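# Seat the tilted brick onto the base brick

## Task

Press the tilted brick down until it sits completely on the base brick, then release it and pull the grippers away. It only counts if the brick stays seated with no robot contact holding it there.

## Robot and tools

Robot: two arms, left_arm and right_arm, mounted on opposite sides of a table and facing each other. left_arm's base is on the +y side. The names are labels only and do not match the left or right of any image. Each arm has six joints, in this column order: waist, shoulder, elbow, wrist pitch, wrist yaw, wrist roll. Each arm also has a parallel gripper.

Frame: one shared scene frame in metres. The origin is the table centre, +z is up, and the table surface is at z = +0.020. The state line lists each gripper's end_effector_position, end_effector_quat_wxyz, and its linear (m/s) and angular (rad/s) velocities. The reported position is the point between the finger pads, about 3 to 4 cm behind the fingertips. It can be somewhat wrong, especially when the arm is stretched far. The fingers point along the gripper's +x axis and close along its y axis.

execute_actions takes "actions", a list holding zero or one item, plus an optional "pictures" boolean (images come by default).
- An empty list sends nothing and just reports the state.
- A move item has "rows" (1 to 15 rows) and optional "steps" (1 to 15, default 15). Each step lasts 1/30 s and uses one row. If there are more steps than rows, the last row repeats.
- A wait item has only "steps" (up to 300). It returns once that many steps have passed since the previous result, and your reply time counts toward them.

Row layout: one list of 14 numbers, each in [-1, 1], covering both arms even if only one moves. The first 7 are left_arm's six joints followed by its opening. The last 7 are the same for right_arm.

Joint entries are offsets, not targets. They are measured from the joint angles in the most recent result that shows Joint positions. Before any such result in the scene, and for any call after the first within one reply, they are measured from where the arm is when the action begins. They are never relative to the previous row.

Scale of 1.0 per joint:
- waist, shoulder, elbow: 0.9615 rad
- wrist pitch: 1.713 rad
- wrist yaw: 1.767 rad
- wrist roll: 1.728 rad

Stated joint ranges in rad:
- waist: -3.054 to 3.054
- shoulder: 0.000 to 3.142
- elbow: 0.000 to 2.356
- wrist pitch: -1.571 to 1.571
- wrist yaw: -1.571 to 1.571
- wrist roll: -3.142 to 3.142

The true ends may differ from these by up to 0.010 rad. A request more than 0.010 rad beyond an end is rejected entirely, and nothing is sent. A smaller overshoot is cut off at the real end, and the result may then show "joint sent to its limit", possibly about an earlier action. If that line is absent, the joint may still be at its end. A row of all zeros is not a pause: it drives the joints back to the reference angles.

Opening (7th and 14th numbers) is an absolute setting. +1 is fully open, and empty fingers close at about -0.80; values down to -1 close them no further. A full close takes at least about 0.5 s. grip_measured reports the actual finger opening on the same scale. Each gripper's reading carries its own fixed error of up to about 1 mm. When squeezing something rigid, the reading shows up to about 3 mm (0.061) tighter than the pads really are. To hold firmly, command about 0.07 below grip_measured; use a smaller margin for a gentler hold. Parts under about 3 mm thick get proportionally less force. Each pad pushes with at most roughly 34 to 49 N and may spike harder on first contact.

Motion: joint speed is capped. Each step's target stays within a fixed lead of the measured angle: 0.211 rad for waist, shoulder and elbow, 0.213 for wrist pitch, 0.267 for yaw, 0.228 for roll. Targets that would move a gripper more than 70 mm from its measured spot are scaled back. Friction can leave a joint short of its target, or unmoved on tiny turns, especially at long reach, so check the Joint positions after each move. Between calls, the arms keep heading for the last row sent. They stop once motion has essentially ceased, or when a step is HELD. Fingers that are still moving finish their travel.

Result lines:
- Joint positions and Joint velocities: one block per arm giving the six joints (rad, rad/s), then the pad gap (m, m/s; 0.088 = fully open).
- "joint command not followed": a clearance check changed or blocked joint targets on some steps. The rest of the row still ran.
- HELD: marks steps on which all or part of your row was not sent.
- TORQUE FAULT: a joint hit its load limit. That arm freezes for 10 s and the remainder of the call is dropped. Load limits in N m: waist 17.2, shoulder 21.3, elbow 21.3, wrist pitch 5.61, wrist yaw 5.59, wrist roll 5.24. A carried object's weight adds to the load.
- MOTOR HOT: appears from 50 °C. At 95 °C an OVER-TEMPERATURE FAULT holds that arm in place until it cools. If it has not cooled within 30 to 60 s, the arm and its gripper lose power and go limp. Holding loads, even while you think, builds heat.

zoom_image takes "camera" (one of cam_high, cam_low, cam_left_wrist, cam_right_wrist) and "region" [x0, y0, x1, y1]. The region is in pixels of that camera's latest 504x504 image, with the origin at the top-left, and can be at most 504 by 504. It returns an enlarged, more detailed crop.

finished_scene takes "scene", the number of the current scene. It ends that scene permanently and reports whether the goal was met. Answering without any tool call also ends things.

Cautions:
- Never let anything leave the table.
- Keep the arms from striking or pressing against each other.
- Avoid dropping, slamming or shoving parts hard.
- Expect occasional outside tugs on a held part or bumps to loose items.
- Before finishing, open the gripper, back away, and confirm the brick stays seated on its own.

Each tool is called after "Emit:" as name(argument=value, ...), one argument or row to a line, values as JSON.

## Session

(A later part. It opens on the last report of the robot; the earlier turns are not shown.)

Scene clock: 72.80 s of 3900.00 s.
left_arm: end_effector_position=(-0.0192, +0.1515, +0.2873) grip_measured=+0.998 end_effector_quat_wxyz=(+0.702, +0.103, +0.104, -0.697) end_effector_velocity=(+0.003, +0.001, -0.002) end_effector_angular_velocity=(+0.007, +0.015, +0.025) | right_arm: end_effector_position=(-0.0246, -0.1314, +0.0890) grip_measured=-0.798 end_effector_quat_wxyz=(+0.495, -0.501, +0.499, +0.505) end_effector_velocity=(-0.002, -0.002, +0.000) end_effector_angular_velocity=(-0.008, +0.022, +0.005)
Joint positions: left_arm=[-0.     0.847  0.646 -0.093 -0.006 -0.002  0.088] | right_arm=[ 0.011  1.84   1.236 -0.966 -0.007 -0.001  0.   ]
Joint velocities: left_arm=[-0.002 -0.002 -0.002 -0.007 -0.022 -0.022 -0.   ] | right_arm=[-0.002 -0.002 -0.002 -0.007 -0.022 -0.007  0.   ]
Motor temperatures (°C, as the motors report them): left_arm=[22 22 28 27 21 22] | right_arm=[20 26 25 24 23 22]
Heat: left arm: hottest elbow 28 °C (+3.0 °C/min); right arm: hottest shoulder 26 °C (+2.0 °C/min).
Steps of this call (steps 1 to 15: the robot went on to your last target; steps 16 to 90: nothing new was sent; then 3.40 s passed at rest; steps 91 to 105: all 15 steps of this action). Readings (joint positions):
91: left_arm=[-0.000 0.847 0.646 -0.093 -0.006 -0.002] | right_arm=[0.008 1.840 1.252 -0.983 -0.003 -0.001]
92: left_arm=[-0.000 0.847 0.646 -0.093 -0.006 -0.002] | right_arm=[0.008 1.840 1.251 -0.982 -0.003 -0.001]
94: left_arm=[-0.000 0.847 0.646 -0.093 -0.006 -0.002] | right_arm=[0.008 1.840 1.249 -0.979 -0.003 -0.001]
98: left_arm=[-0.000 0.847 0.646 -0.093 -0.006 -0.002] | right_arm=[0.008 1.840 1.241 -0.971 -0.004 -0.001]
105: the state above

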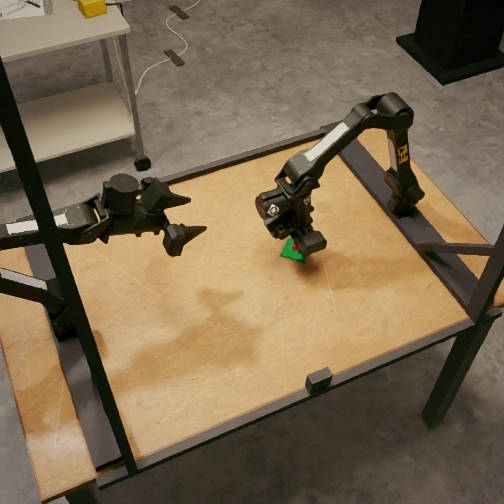

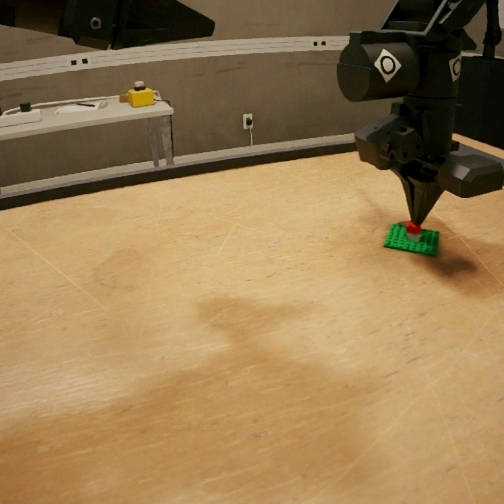

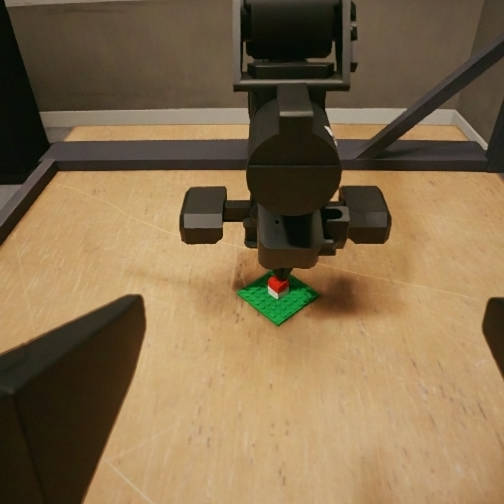

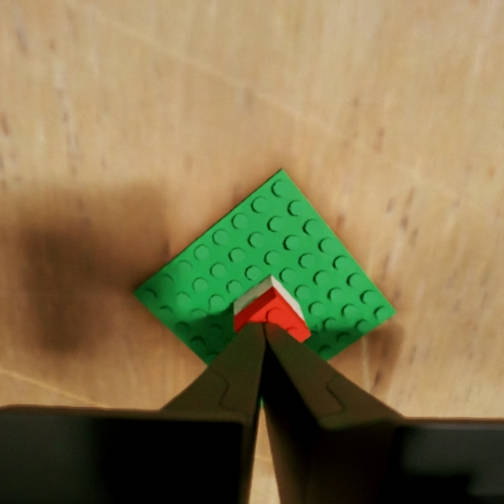

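Progressing. Press more.

Emit:
execute_actions(
  actions=[
    {"rows":[[0,0,0,0,0,0,1,0,0.012,-0.01,0,0,0,-0.85],[0,0,0,0,0,0,1,0,0.016,-0.014,0.001,0,0,-0.85],[0,0,0,0,0,0,1,0,0.02,-0.018,0.001,0,0,-0.85],[0,0,0,0,0,0,1,0,0.024,-0.022,0.002,0,0,-0.85],[0,0,0,0,0,0,1,0,0.028,-0.025,0.002,0,0,-0.85],[0,0,0,0,0,0,1,0,0.032,-0.028,0.003,0,0,-0.85],[0,0,0,0,0,0,1,0,0.036,-0.031,0.003,0,0,-0.85],[0,0,0,0,0,0,1,0,0.04,-0.034,0.003,0,0,-0.85],[0,0,0,0,0,0,1,0,0.044,-0.037,0.003,0,0,-0.85],[0,0,0,0,0,0,1,0,0.048,-0.04,0.003,0,0,-0.85]],"steps":15},
  ],
)

Emit:
zoom_image(
  camera="cam_right_wrist",
  region=[190, 250, 330, 370],
)

Emit:
zoom_image(
  camera="cam_low",
  region=[385, 200, 445, 255],
)

Emit:
zoom_image(
  camera="cam_left_wrist",
  region=[250, 255, 310, 310],
)

Scene clock: 80.03 s of 3900.00 s.
left_arm: end_effector_position=(-0.0192, +0.1515, +0.2873) grip_measured=+0.998 end_effector_quat_wxyz=(+0.702, +0.103, +0.104, -0.697) end_effector_velocity=(+0.000, +0.002, -0.005) end_effector_angular_velocity=(+0.022, +0.019, +0.011) | right_arm: end_effector_position=(-0.0252, -0.1337, +0.0855) grip_measured=-0.798 end_effector_quat_wxyz=(+0.491, -0.504, +0.502, +0.503) end_effector_velocity=(-0.000, -0.002, -0.001) end_effector_angular_velocity=(-0.012, +0.007, +0.005)
Joint positions: left_arm=[-0.     0.847  0.646 -0.093 -0.006 -0.002  0.088] | right_arm=[ 0.012  1.846  1.229 -0.964 -0.01  -0.001  0.   ]
Joint velocities: left_arm=[-0.002 -0.002 -0.002 -0.022 -0.007 -0.022 -0.   ] | right_arm=[-0.002  0.002 -0.002 -0.007 -0.007 -0.007  0.   ]
Motor temperatures (°C, as the motors report them): left_arm=[22 22 28 27 21 22] | right_arm=[20 26 25 24 23 22]
Heat: left arm: hottest elbow 28 °C (+3.0 °C/min); right arm: hottest shoulder 26 °C (+1.0 °C/min).
Steps of this call (steps 1 to 15: the robot went on to your last target; steps 16 to 90: nothing new was sent; then 3.73 s passed at rest; steps 91 to 105: all 15 steps of this action). Readings (joint positions):
91: left_arm=[-0.000 0.847 0.646 -0.093 -0.006 -0.002] | right_arm=[0.011 1.840 1.236 -0.966 -0.007 -0.001]
92: left_arm=[-0.000 0.847 0.646 -0.093 -0.006 -0.002] | right_arm=[0.011 1.840 1.235 -0.966 -0.008 -0.001]
94: left_arm=[-0.000 0.847 0.646 -0.093 -0.006 -0.002] | right_arm=[0.011 1.841 1.233 -0.965 -0.009 -0.001]
98: left_arm=[-0.000 0.847 0.646 -0.093 -0.006 -0.002] | right_arm=[0.012 1.844 1.230 -0.964 -0.010 -0.001]
105: the state above

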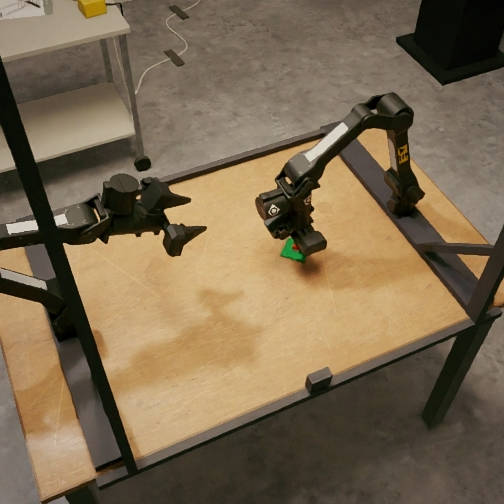

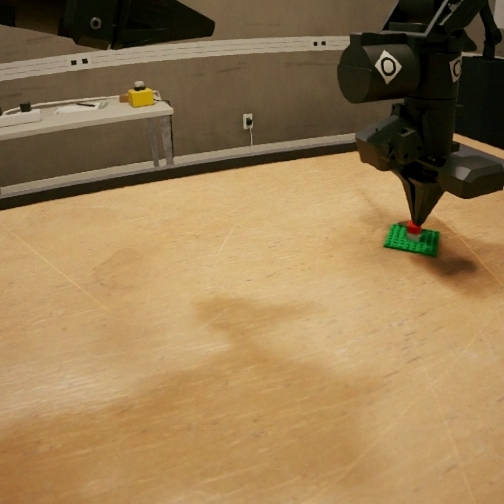

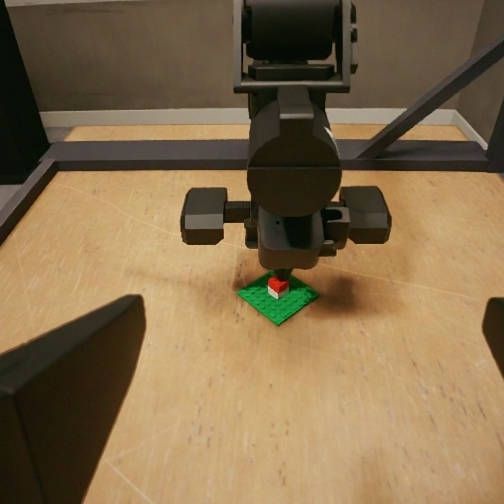

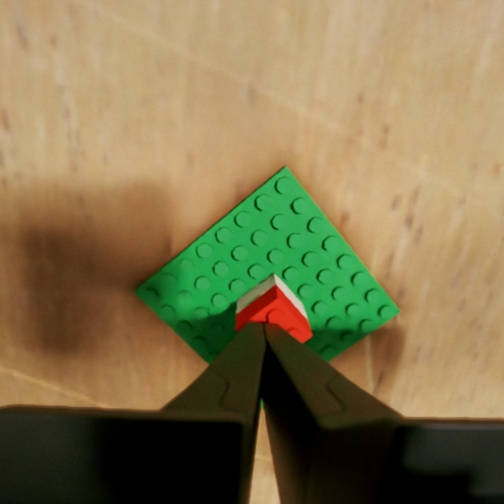

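Region (190, 250, 330, 370) of cam_right_wrist's 504x504 image, scaled by 3.600, with more detail than that image has; it fills the top 432 rows of this view, and the rest is white.

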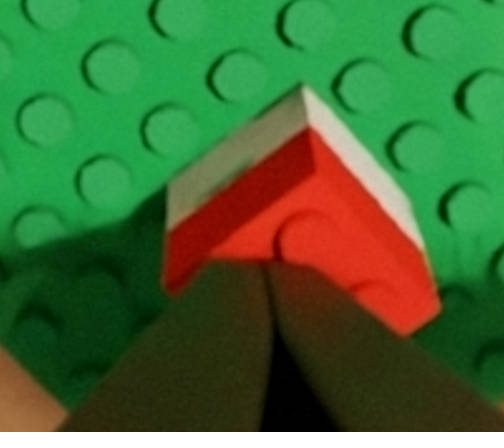

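Region (385, 200, 445, 255) of cam_low's 504x504 image, scaled by 8.400, with more detail than that image has; it fills the top 462 rows of this view, and the rest is white.

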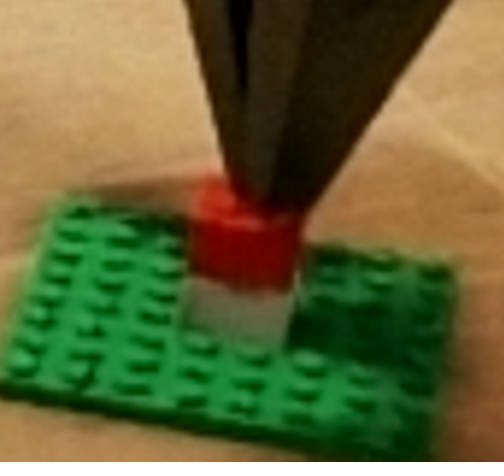

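Region (250, 255, 310, 310) of cam_left_wrist's 504x504 image, scaled by 8.400, with more detail than that image has; it fills the top 462 rows of this view, and the rest is white.

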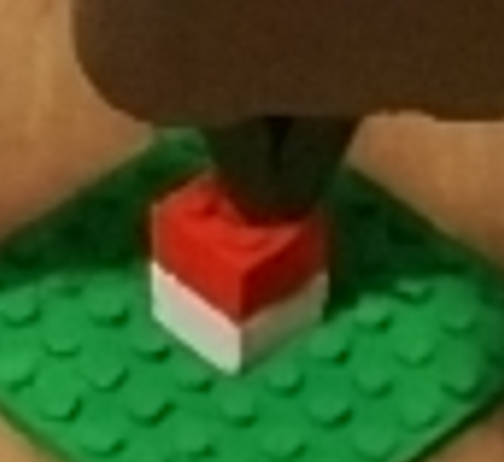

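Small gap remains; press harder.

Emit:
execute_actions(
  actions=[
    {"rows":[[0,0,0,0,0,0,1,0,0.04,-0.032,0,0,0,-0.85],[0,0,0,0,0,0,1,0,0.045,-0.036,0,0,0,-0.85],[0,0,0,0,0,0,1,0,0.05,-0.04,0,0,0,-0.85],[0,0,0,0,0,0,1,0,0.055,-0.044,0,0,0,-0.85],[0,0,0,0,0,0,1,0,0.06,-0.048,0,0,0,-0.85],[0,0,0,0,0,0,1,0,0.065,-0.052,0,0,0,-0.85],[0,0,0,0,0,0,1,0,0.07,-0.056,0,0,0,-0.85],[0,0,0,0,0,0,1,0,0.075,-0.06,0,0,0,-0.85],[0,0,0,0,0,0,1,0,0.08,-0.064,0,0,0,-0.85],[0,0,0,0,0,0,1,0,0.085,-0.068,0,0,0,-0.85]],"steps":15},
  ],
)

Emit:
zoom_image(
  camera="cam_right_wrist",
  region=[190, 250, 330, 370],
)

Emit:
zoom_image(
  camera="cam_low",
  region=[385, 200, 445, 255],
)

Emit:
zoom_image(
  camera="cam_left_wrist",
  region=[250, 255, 310, 310],
)

Scene clock: 87.00 s of 3900.00 s.
left_arm: end_effector_position=(-0.0192, +0.1515, +0.2873) grip_measured=+0.998 end_effector_quat_wxyz=(+0.702, +0.103, +0.104, -0.697) end_effector_velocity=(+0.003, +0.001, -0.004) end_effector_angular_velocity=(+0.012, +0.001, +0.021) | right_arm: end_effector_position=(-0.0252, -0.1356, +0.0818) grip_measured=-0.798 end_effector_quat_wxyz=(+0.488, -0.507, +0.505, +0.500) end_effector_velocity=(+0.001, -0.002, -0.001) end_effector_angular_velocity=(-0.012, +0.007, -0.000)
Joint positions: left_arm=[-0.     0.847  0.646 -0.093 -0.006 -0.002  0.088] | right_arm=[ 0.012  1.855  1.224 -0.964 -0.01  -0.001  0.   ]
Joint velocities: left_arm=[-0.002 -0.002 -0.007 -0.007 -0.022 -0.007 -0.   ] | right_arm=[-0.007  0.002 -0.002 -0.007 -0.007 -0.007  0.   ]
Motor temperatures (°C, as the motors report them): left_arm=[22 22 28 27 21 22] | right_arm=[20 25 24 24 23 22]
Heat: left arm: hottest elbow 28 °C (+2.0 °C/min); right arm: hottest shoulder 25 °C (+0.0 °C/min).
Steps of this call (steps 1 to 15: the robot went on to your last target; steps 16 to 90: nothing new was sent; then 3.47 s passed at rest; steps 91 to 105: all 15 steps of this action). Readings (joint positions):
91: left_arm=[-0.000 0.847 0.646 -0.093 -0.006 -0.002] | right_arm=[0.012 1.847 1.228 -0.964 -0.010 -0.001]
92: left_arm=[-0.000 0.847 0.646 -0.093 -0.006 -0.002] | right_arm=[0.012 1.847 1.228 -0.964 -0.010 -0.001]
94: left_arm=[-0.000 0.847 0.646 -0.093 -0.006 -0.002] | right_arm=[0.012 1.849 1.227 -0.964 -0.010 -0.001]
98: left_arm=[-0.000 0.847 0.646 -0.093 -0.006 -0.002] | right_arm=[0.012 1.852 1.225 -0.964 -0.010 -0.001]
105: the state above

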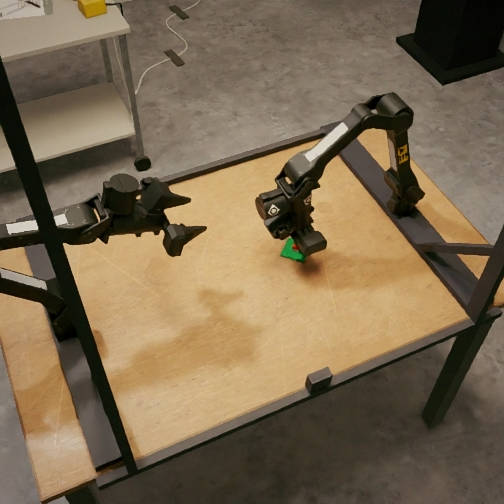

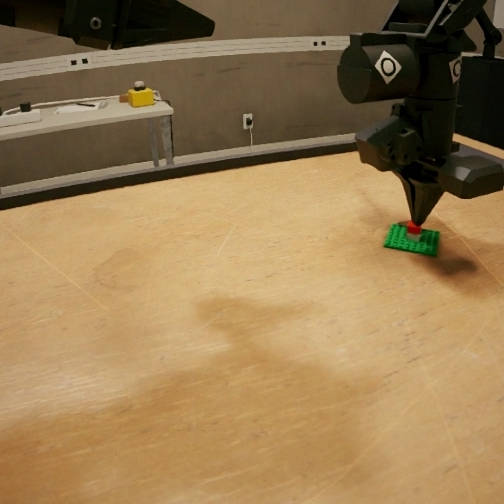

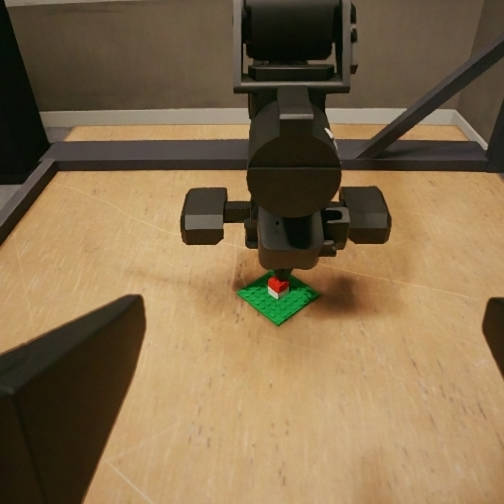

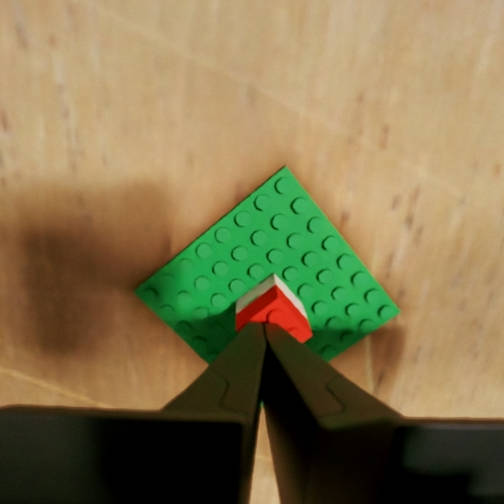

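Region (190, 250, 330, 370) of cam_right_wrist's 504x504 image, scaled by 3.600, with more detail than that image has; it fills the top 432 rows of this view, and the rest is white.

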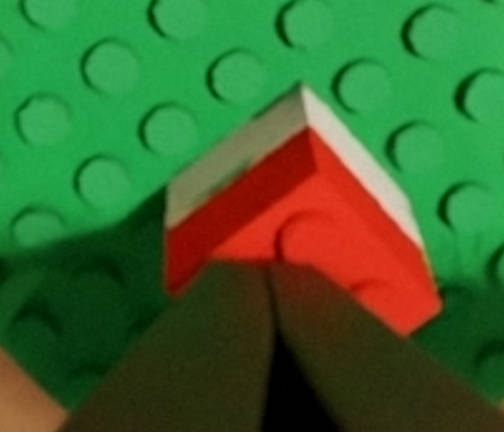

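Region (385, 200, 445, 255) of cam_low's 504x504 image, scaled by 8.400, with more detail than that image has; it fills the top 462 rows of this view, and the rest is white.

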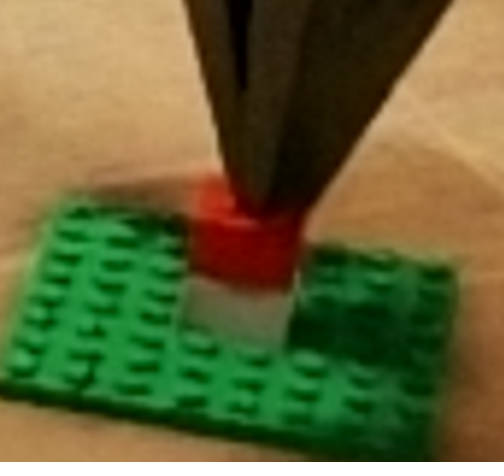

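Region (250, 255, 310, 310) of cam_left_wrist's 504x504 image, scaled by 8.400, with more detail than that image has; it fills the top 462 rows of this view, and the rest is white.

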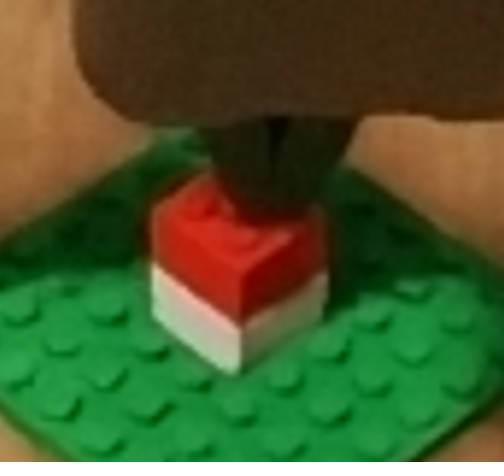

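Emit:
execute_actions(
  actions=[
    {"rows":[[0,0,0,0,0,0,1,0,0.06,-0.048,0,0,0,-0.85],[0,0,0,0,0,0,1,0,0.045,-0.036,0,0,0,-0.85],[0,0,0,0,0,0,1,0,0.03,-0.024,0,0,0,-0.85],[0,0,0,0,0,0,1,0,0.015,-0.012,0,0,0,-0.85],[0,0,0,0,0,0,1,0,0,0,0,0,0,-0.85],[0,0,0,0,0,0,1,0,-0.015,0.012,0,0,0,-0.85],[0,0,0,0,0,0,1,0,-0.025,0.025,-0.005,0,0,-0.85],[0,0,0,0,0,0,1,0,-0.03,0.04,-0.015,0,0,-0.85],[0,0,0,0,0,0,1,0,-0.037,0.058,-0.03,0,0,-0.85],[0,0,0,0,0,0,1,0,-0.044,0.076,-0.045,0,0,-0.85],[0,0,0,0,0,0,1,0,-0.052,0.094,-0.06,0,0,-0.85],[0,0,0,0,0,0,1,0,-0.06,0.112,-0.075,0,0,-0.85],[0,0,0,0,0,0,1,0,-0.068,0.13,-0.09,0,0,-0.85]],"steps":15},
  ],
  pictures=false,
)

Emit:
execute_actions(
  actions=[
    {"steps":12},
  ],
)

Emit:
zoom_image(
  camera="cam_right_wrist",
  region=[200, 220, 330, 340],
)

Emit:
zoom_image(
  camera="cam_low",
  region=[385, 200, 445, 255],
)

Emit:
zoom_image(
  camera="cam_left_wrist",
  region=[250, 255, 310, 310],
)

Emit:
zoom_image(
  camera="cam_high",
  region=[265, 225, 325, 275],
)

Scene clock: 97.03 s of 3900.00 s.
left_arm: end_effector_position=(-0.0192, +0.1515, +0.2873) grip_measured=+0.998 end_effector_quat_wxyz=(+0.702, +0.103, +0.104, -0.697) end_effector_velocity=(-0.002, +0.001, -0.002) end_effector_angular_velocity=(+0.007, +0.023, -0.003) | right_arm: end_effector_position=(-0.0251, -0.1324, +0.1166) grip_measured=-0.798 end_effector_quat_wxyz=(+0.492, -0.503, +0.502, +0.503) end_effector_velocity=(-0.002, +0.040, +0.162) end_effector_angular_velocity=(+0.315, +0.011, +0.010)
Joint positions: left_arm=[-0.     0.847  0.646 -0.093 -0.006 -0.002  0.088] | right_arm=[ 0.011  1.814  1.317 -1.084 -0.01  -0.001  0.   ]
Joint velocities: left_arm=[-0.002 -0.002 -0.002 -0.007  0.007 -0.022 -0.   ] | right_arm=[ 0.002 -0.261  0.339 -0.286 -0.007 -0.007  0.   ]
Motor temperatures (°C, as the motors report them): left_arm=[22 22 28 28 21 22] | right_arm=[20 24 24 24 23 22]
Heat: left arm: hottest elbow 28 °C (+1.0 °C/min); right arm: hottest shoulder 24 °C (-1.0 °C/min).
Steps of this call (steps 1 to 15: the robot went on to your last target; steps 16 to 90: nothing new was sent; then 6.53 s passed at rest; steps 91 to 105: all 15 steps of this action). Readings (joint positions):
91: left_arm=[-0.000 0.847 0.646 -0.093 -0.006 -0.002] | right_arm=[0.012 1.854 1.224 -0.964 -0.010 -0.001]
92: left_arm=[-0.000 0.847 0.646 -0.093 -0.006 -0.002] | right_arm=[0.012 1.853 1.225 -0.964 -0.010 -0.001]
94: left_arm=[-0.000 0.847 0.646 -0.093 -0.006 -0.002] | right_arm=[0.011 1.848 1.228 -0.964 -0.010 -0.001]
98: left_arm=[-0.000 0.847 0.646 -0.093 -0.006 -0.002] | right_arm=[0.011 1.842 1.237 -0.970 -0.010 -0.001]
105: the state above

Scene clock: 97.43 s of 3900.00 s.
left_arm: end_effector_position=(-0.0192, +0.1515, +0.2873) grip_measured=+0.998 end_effector_quat_wxyz=(+0.702, +0.103, +0.104, -0.697) end_effector_velocity=(+0.003, -0.000, +0.008) end_effector_angular_velocity=(-0.032, +0.001, +0.021) | right_arm: end_effector_position=(-0.0251, -0.1321, +0.1281) grip_measured=-0.798 end_effector_quat_wxyz=(+0.495, -0.500, +0.499, +0.506) end_effector_velocity=(+0.004, -0.005, +0.000) end_effector_angular_velocity=(-0.022, -0.008, +0.015)
Joint positions: left_arm=[-0.     0.847  0.646 -0.093 -0.006 -0.002  0.088] | right_arm=[ 0.011  1.795  1.341 -1.115 -0.01  -0.001  0.   ]
Joint velocities: left_arm=[-0.002 -0.007  0.002  0.022 -0.022 -0.007 -0.   ] | right_arm=[-0.007 -0.002 -0.002 -0.022  0.007 -0.022  0.   ]
Motor temperatures (°C, as the motors report them): left_arm=[22 22 28 28 21 22] | right_arm=[20 24 24 24 23 22]
Heat: left arm: hottest elbow 28 °C (+1.0 °C/min); right arm: hottest shoulder 24 °C (-1.0 °C/min).
Steps of this call (steps 1 to 12: the robot went on to your last target). Readings (joint positions):
1: left_arm=[-0.000 0.847 0.646 -0.093 -0.006 -0.002] | right_arm=[0.011 1.806 1.326 -1.092 -0.010 -0.001]
2: left_arm=[-0.000 0.847 0.646 -0.093 -0.006 -0.002] | right_arm=[0.011 1.800 1.333 -1.098 -0.010 -0.001]
4: left_arm=[-0.000 0.847 0.646 -0.093 -0.006 -0.002] | right_arm=[0.011 1.795 1.340 -1.107 -0.010 -0.001]
8: left_arm=[-0.000 0.847 0.646 -0.093 -0.006 -0.002] | right_arm=[0.011 1.795 1.341 -1.114 -0.010 -0.001]
12: the state above

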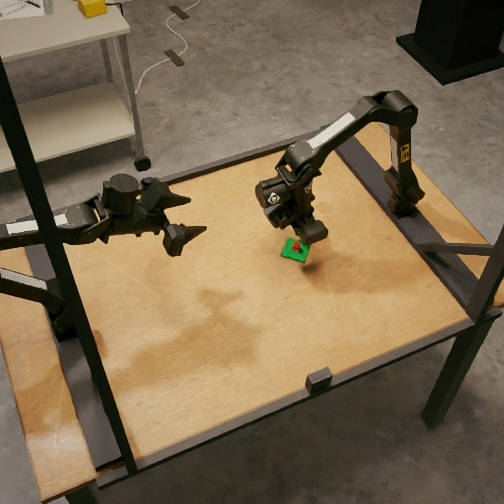

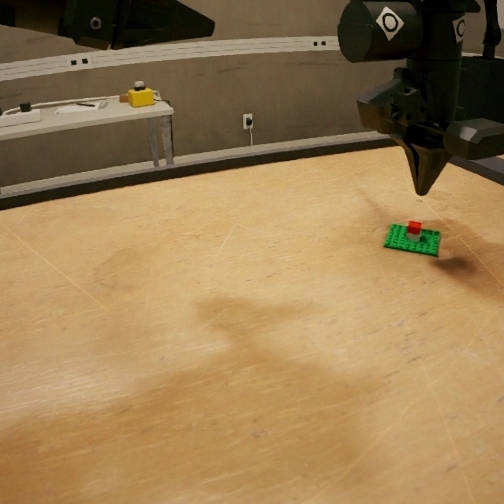

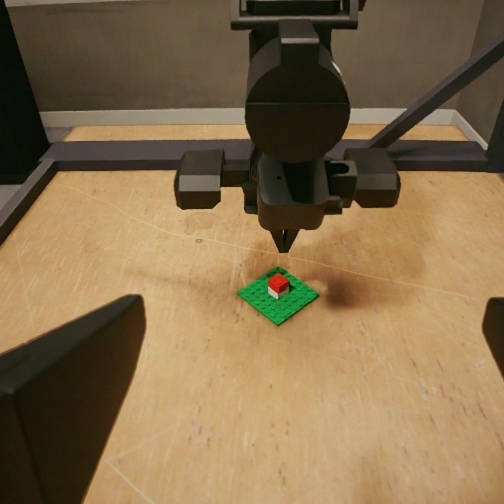

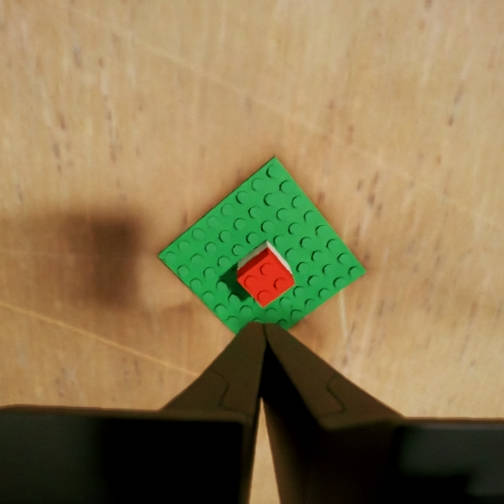

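Region (200, 220, 330, 340) of cam_right_wrist's 504x504 image, scaled by 3.877, with more detail than that image has; it fills the top 465 rows of this view, and the rest is white.

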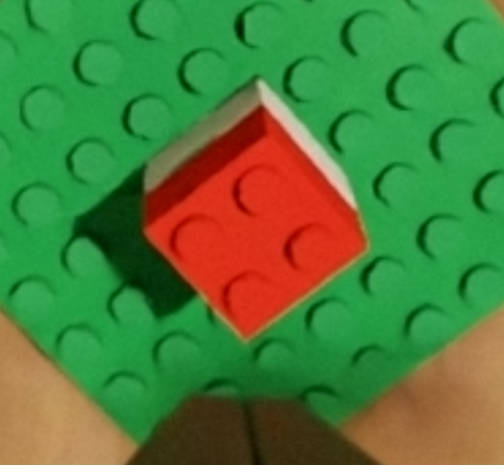

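Region (385, 200, 445, 255) of cam_low's 504x504 image, scaled by 8.400, with more detail than that image has; it fills the top 462 rows of this view, and the rest is white.

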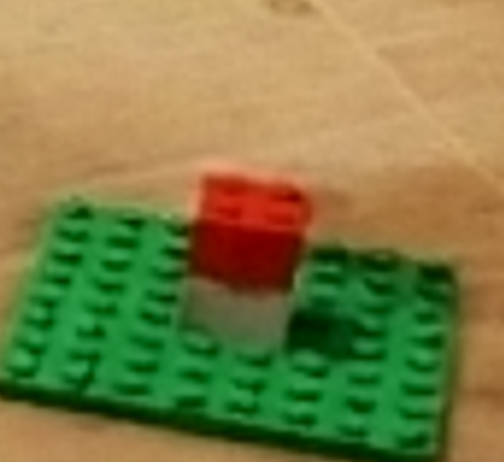

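Region (250, 255, 310, 310) of cam_left_wrist's 504x504 image, scaled by 8.400, with more detail than that image has; it fills the top 462 rows of this view, and the rest is white.

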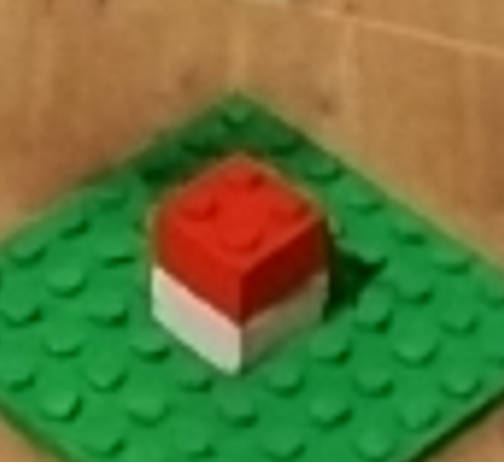

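Region (265, 225, 325, 275) of cam_high's 504x504 image, scaled by 8.400, with more detail than that image has.

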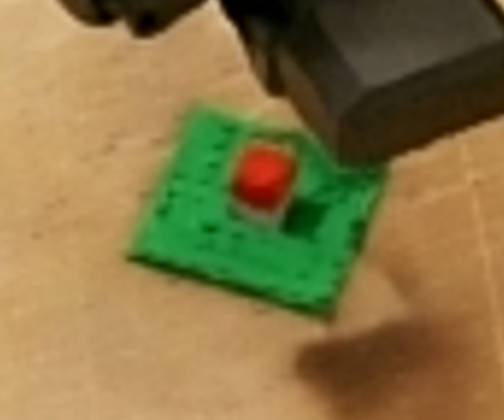

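Looks seated. Move clear.

Emit:
execute_actions(
  actions=[
    {"rows":[[0,0,0,0,0,0,1,0,-0.05,0,0,0,0,-0.85],[0,0,0,0,0,0,1,0,-0.1,0,0,0,0,-0.85],[0,0,0,0,0,0,1,0,-0.15,0,0,0,0,-0.85],[0,0,0,0,0,0,1,0,-0.2,0,-0.05,0,0,-0.85],[0,0,0,0,0,0,1,0,-0.3,0,-0.1,0,0,-0.85]],"steps":15},
  ],
  pictures=false,
)

Emit:
execute_actions(
  actions=[
    {"steps":10},
  ],
  pictures=false,
)

Emit:
finished_scene(
  scene=1,
)

Scene clock: 102.73 s of 3900.00 s.
left_arm: end_effector_position=(-0.0192, +0.1515, +0.2873) grip_measured=+0.998 end_effector_quat_wxyz=(+0.702, +0.103, +0.104, -0.697) end_effector_velocity=(+0.000, +0.001, -0.002) end_effector_angular_velocity=(+0.007, -0.009, +0.002) | right_arm: end_effector_position=(-0.0246, -0.1747, +0.2091) grip_measured=-0.798 end_effector_quat_wxyz=(+0.525, -0.468, +0.467, +0.537) end_effector_velocity=(-0.000, -0.018, -0.002) end_effector_angular_velocity=(-0.081, +0.005, +0.006)
Joint positions: left_arm=[-0.     0.847  0.646 -0.093 -0.006 -0.002  0.088] | right_arm=[ 0.011  1.509  1.346 -1.281 -0.01  -0.001  0.   ]
Joint velocities: left_arm=[-0.002 -0.002 -0.002 -0.007 -0.007  0.007  0.   ] | right_arm=[-0.002 -0.002 -0.002 -0.081 -0.007 -0.007  0.   ]
Motor temperatures (°C, as the motors report them): left_arm=[22 22 29 28 21 22] | right_arm=[20 25 24 24 23 22]
Heat: left arm: hottest elbow 29 °C (+2.0 °C/min); right arm: hottest shoulder 25 °C (+0.0 °C/min).
Steps of this call (steps 1 to 30: the robot went on to your last target; steps 31 to 90: nothing new was sent; then 1.80 s passed at rest; steps 91 to 105: all 15 steps of this action). Readings (joint positions):
91: left_arm=[-0.000 0.847 0.646 -0.093 -0.006 -0.002] | right_arm=[0.011 1.792 1.341 -1.116 -0.010 -0.001]
92: left_arm=[-0.000 0.847 0.646 -0.093 -0.006 -0.002] | right_arm=[0.011 1.781 1.341 -1.116 -0.010 -0.001]
94: left_arm=[-0.000 0.847 0.646 -0.093 -0.006 -0.002] | right_arm=[0.011 1.734 1.339 -1.129 -0.010 -0.001]
98: left_arm=[-0.000 0.847 0.646 -0.093 -0.006 -0.002] | right_arm=[0.011 1.561 1.342 -1.245 -0.010 -0.001]
105: the state above

Scene clock: 103.07 s of 3900.00 s.
left_arm: end_effector_position=(-0.0192, +0.1515, +0.2873) grip_measured=+0.998 end_effector_quat_wxyz=(+0.702, +0.103, +0.104, -0.697) end_effector_velocity=(+0.000, +0.003, -0.006) end_effector_angular_velocity=(+0.022, -0.009, +0.002) | right_arm: end_effector_position=(-0.0246, -0.1754, +0.2090) grip_measured=-0.798 end_effector_quat_wxyz=(+0.524, -0.469, +0.468, +0.536) end_effector_velocity=(-0.000, -0.002, -0.002) end_effector_angular_velocity=(-0.012, +0.008, -0.009)
Joint positions: left_arm=[-0.     0.847  0.646 -0.093 -0.006 -0.002  0.088] | right_arm=[ 0.011  1.509  1.346 -1.284 -0.01  -0.001  0.   ]
Joint velocities: left_arm=[-0.002 -0.007 -0.007 -0.022 -0.007  0.007 -0.001] | right_arm=[-0.002  0.002 -0.002 -0.007 -0.007  0.007  0.   ]
Motor temperatures (°C, as the motors report them): left_arm=[22 22 29 28 21 22] | right_arm=[20 25 24 24 23 22]
Heat: left arm: hottest elbow 29 °C (+2.0 °C/min); right arm: hottest shoulder 25 °C (+0.0 °C/min).
Steps of this call (steps 1 to 10: the robot went on to your last target). Readings (joint positions):
1: left_arm=[-0.000 0.847 0.646 -0.093 -0.006 -0.002] | right_arm=[0.011 1.509 1.346 -1.282 -0.010 -0.001]
2: left_arm=[-0.000 0.847 0.646 -0.093 -0.006 -0.002] | right_arm=[0.011 1.509 1.346 -1.282 -0.010 -0.001]
4: left_arm=[-0.000 0.847 0.646 -0.093 -0.006 -0.002] | right_arm=[0.011 1.509 1.346 -1.284 -0.010 -0.001]
8: left_arm=[-0.000 0.847 0.646 -0.093 -0.006 -0.002] | right_arm=[0.011 1.509 1.346 -1.284 -0.010 -0.001]
10: the state above

The scene is finished: the task was done.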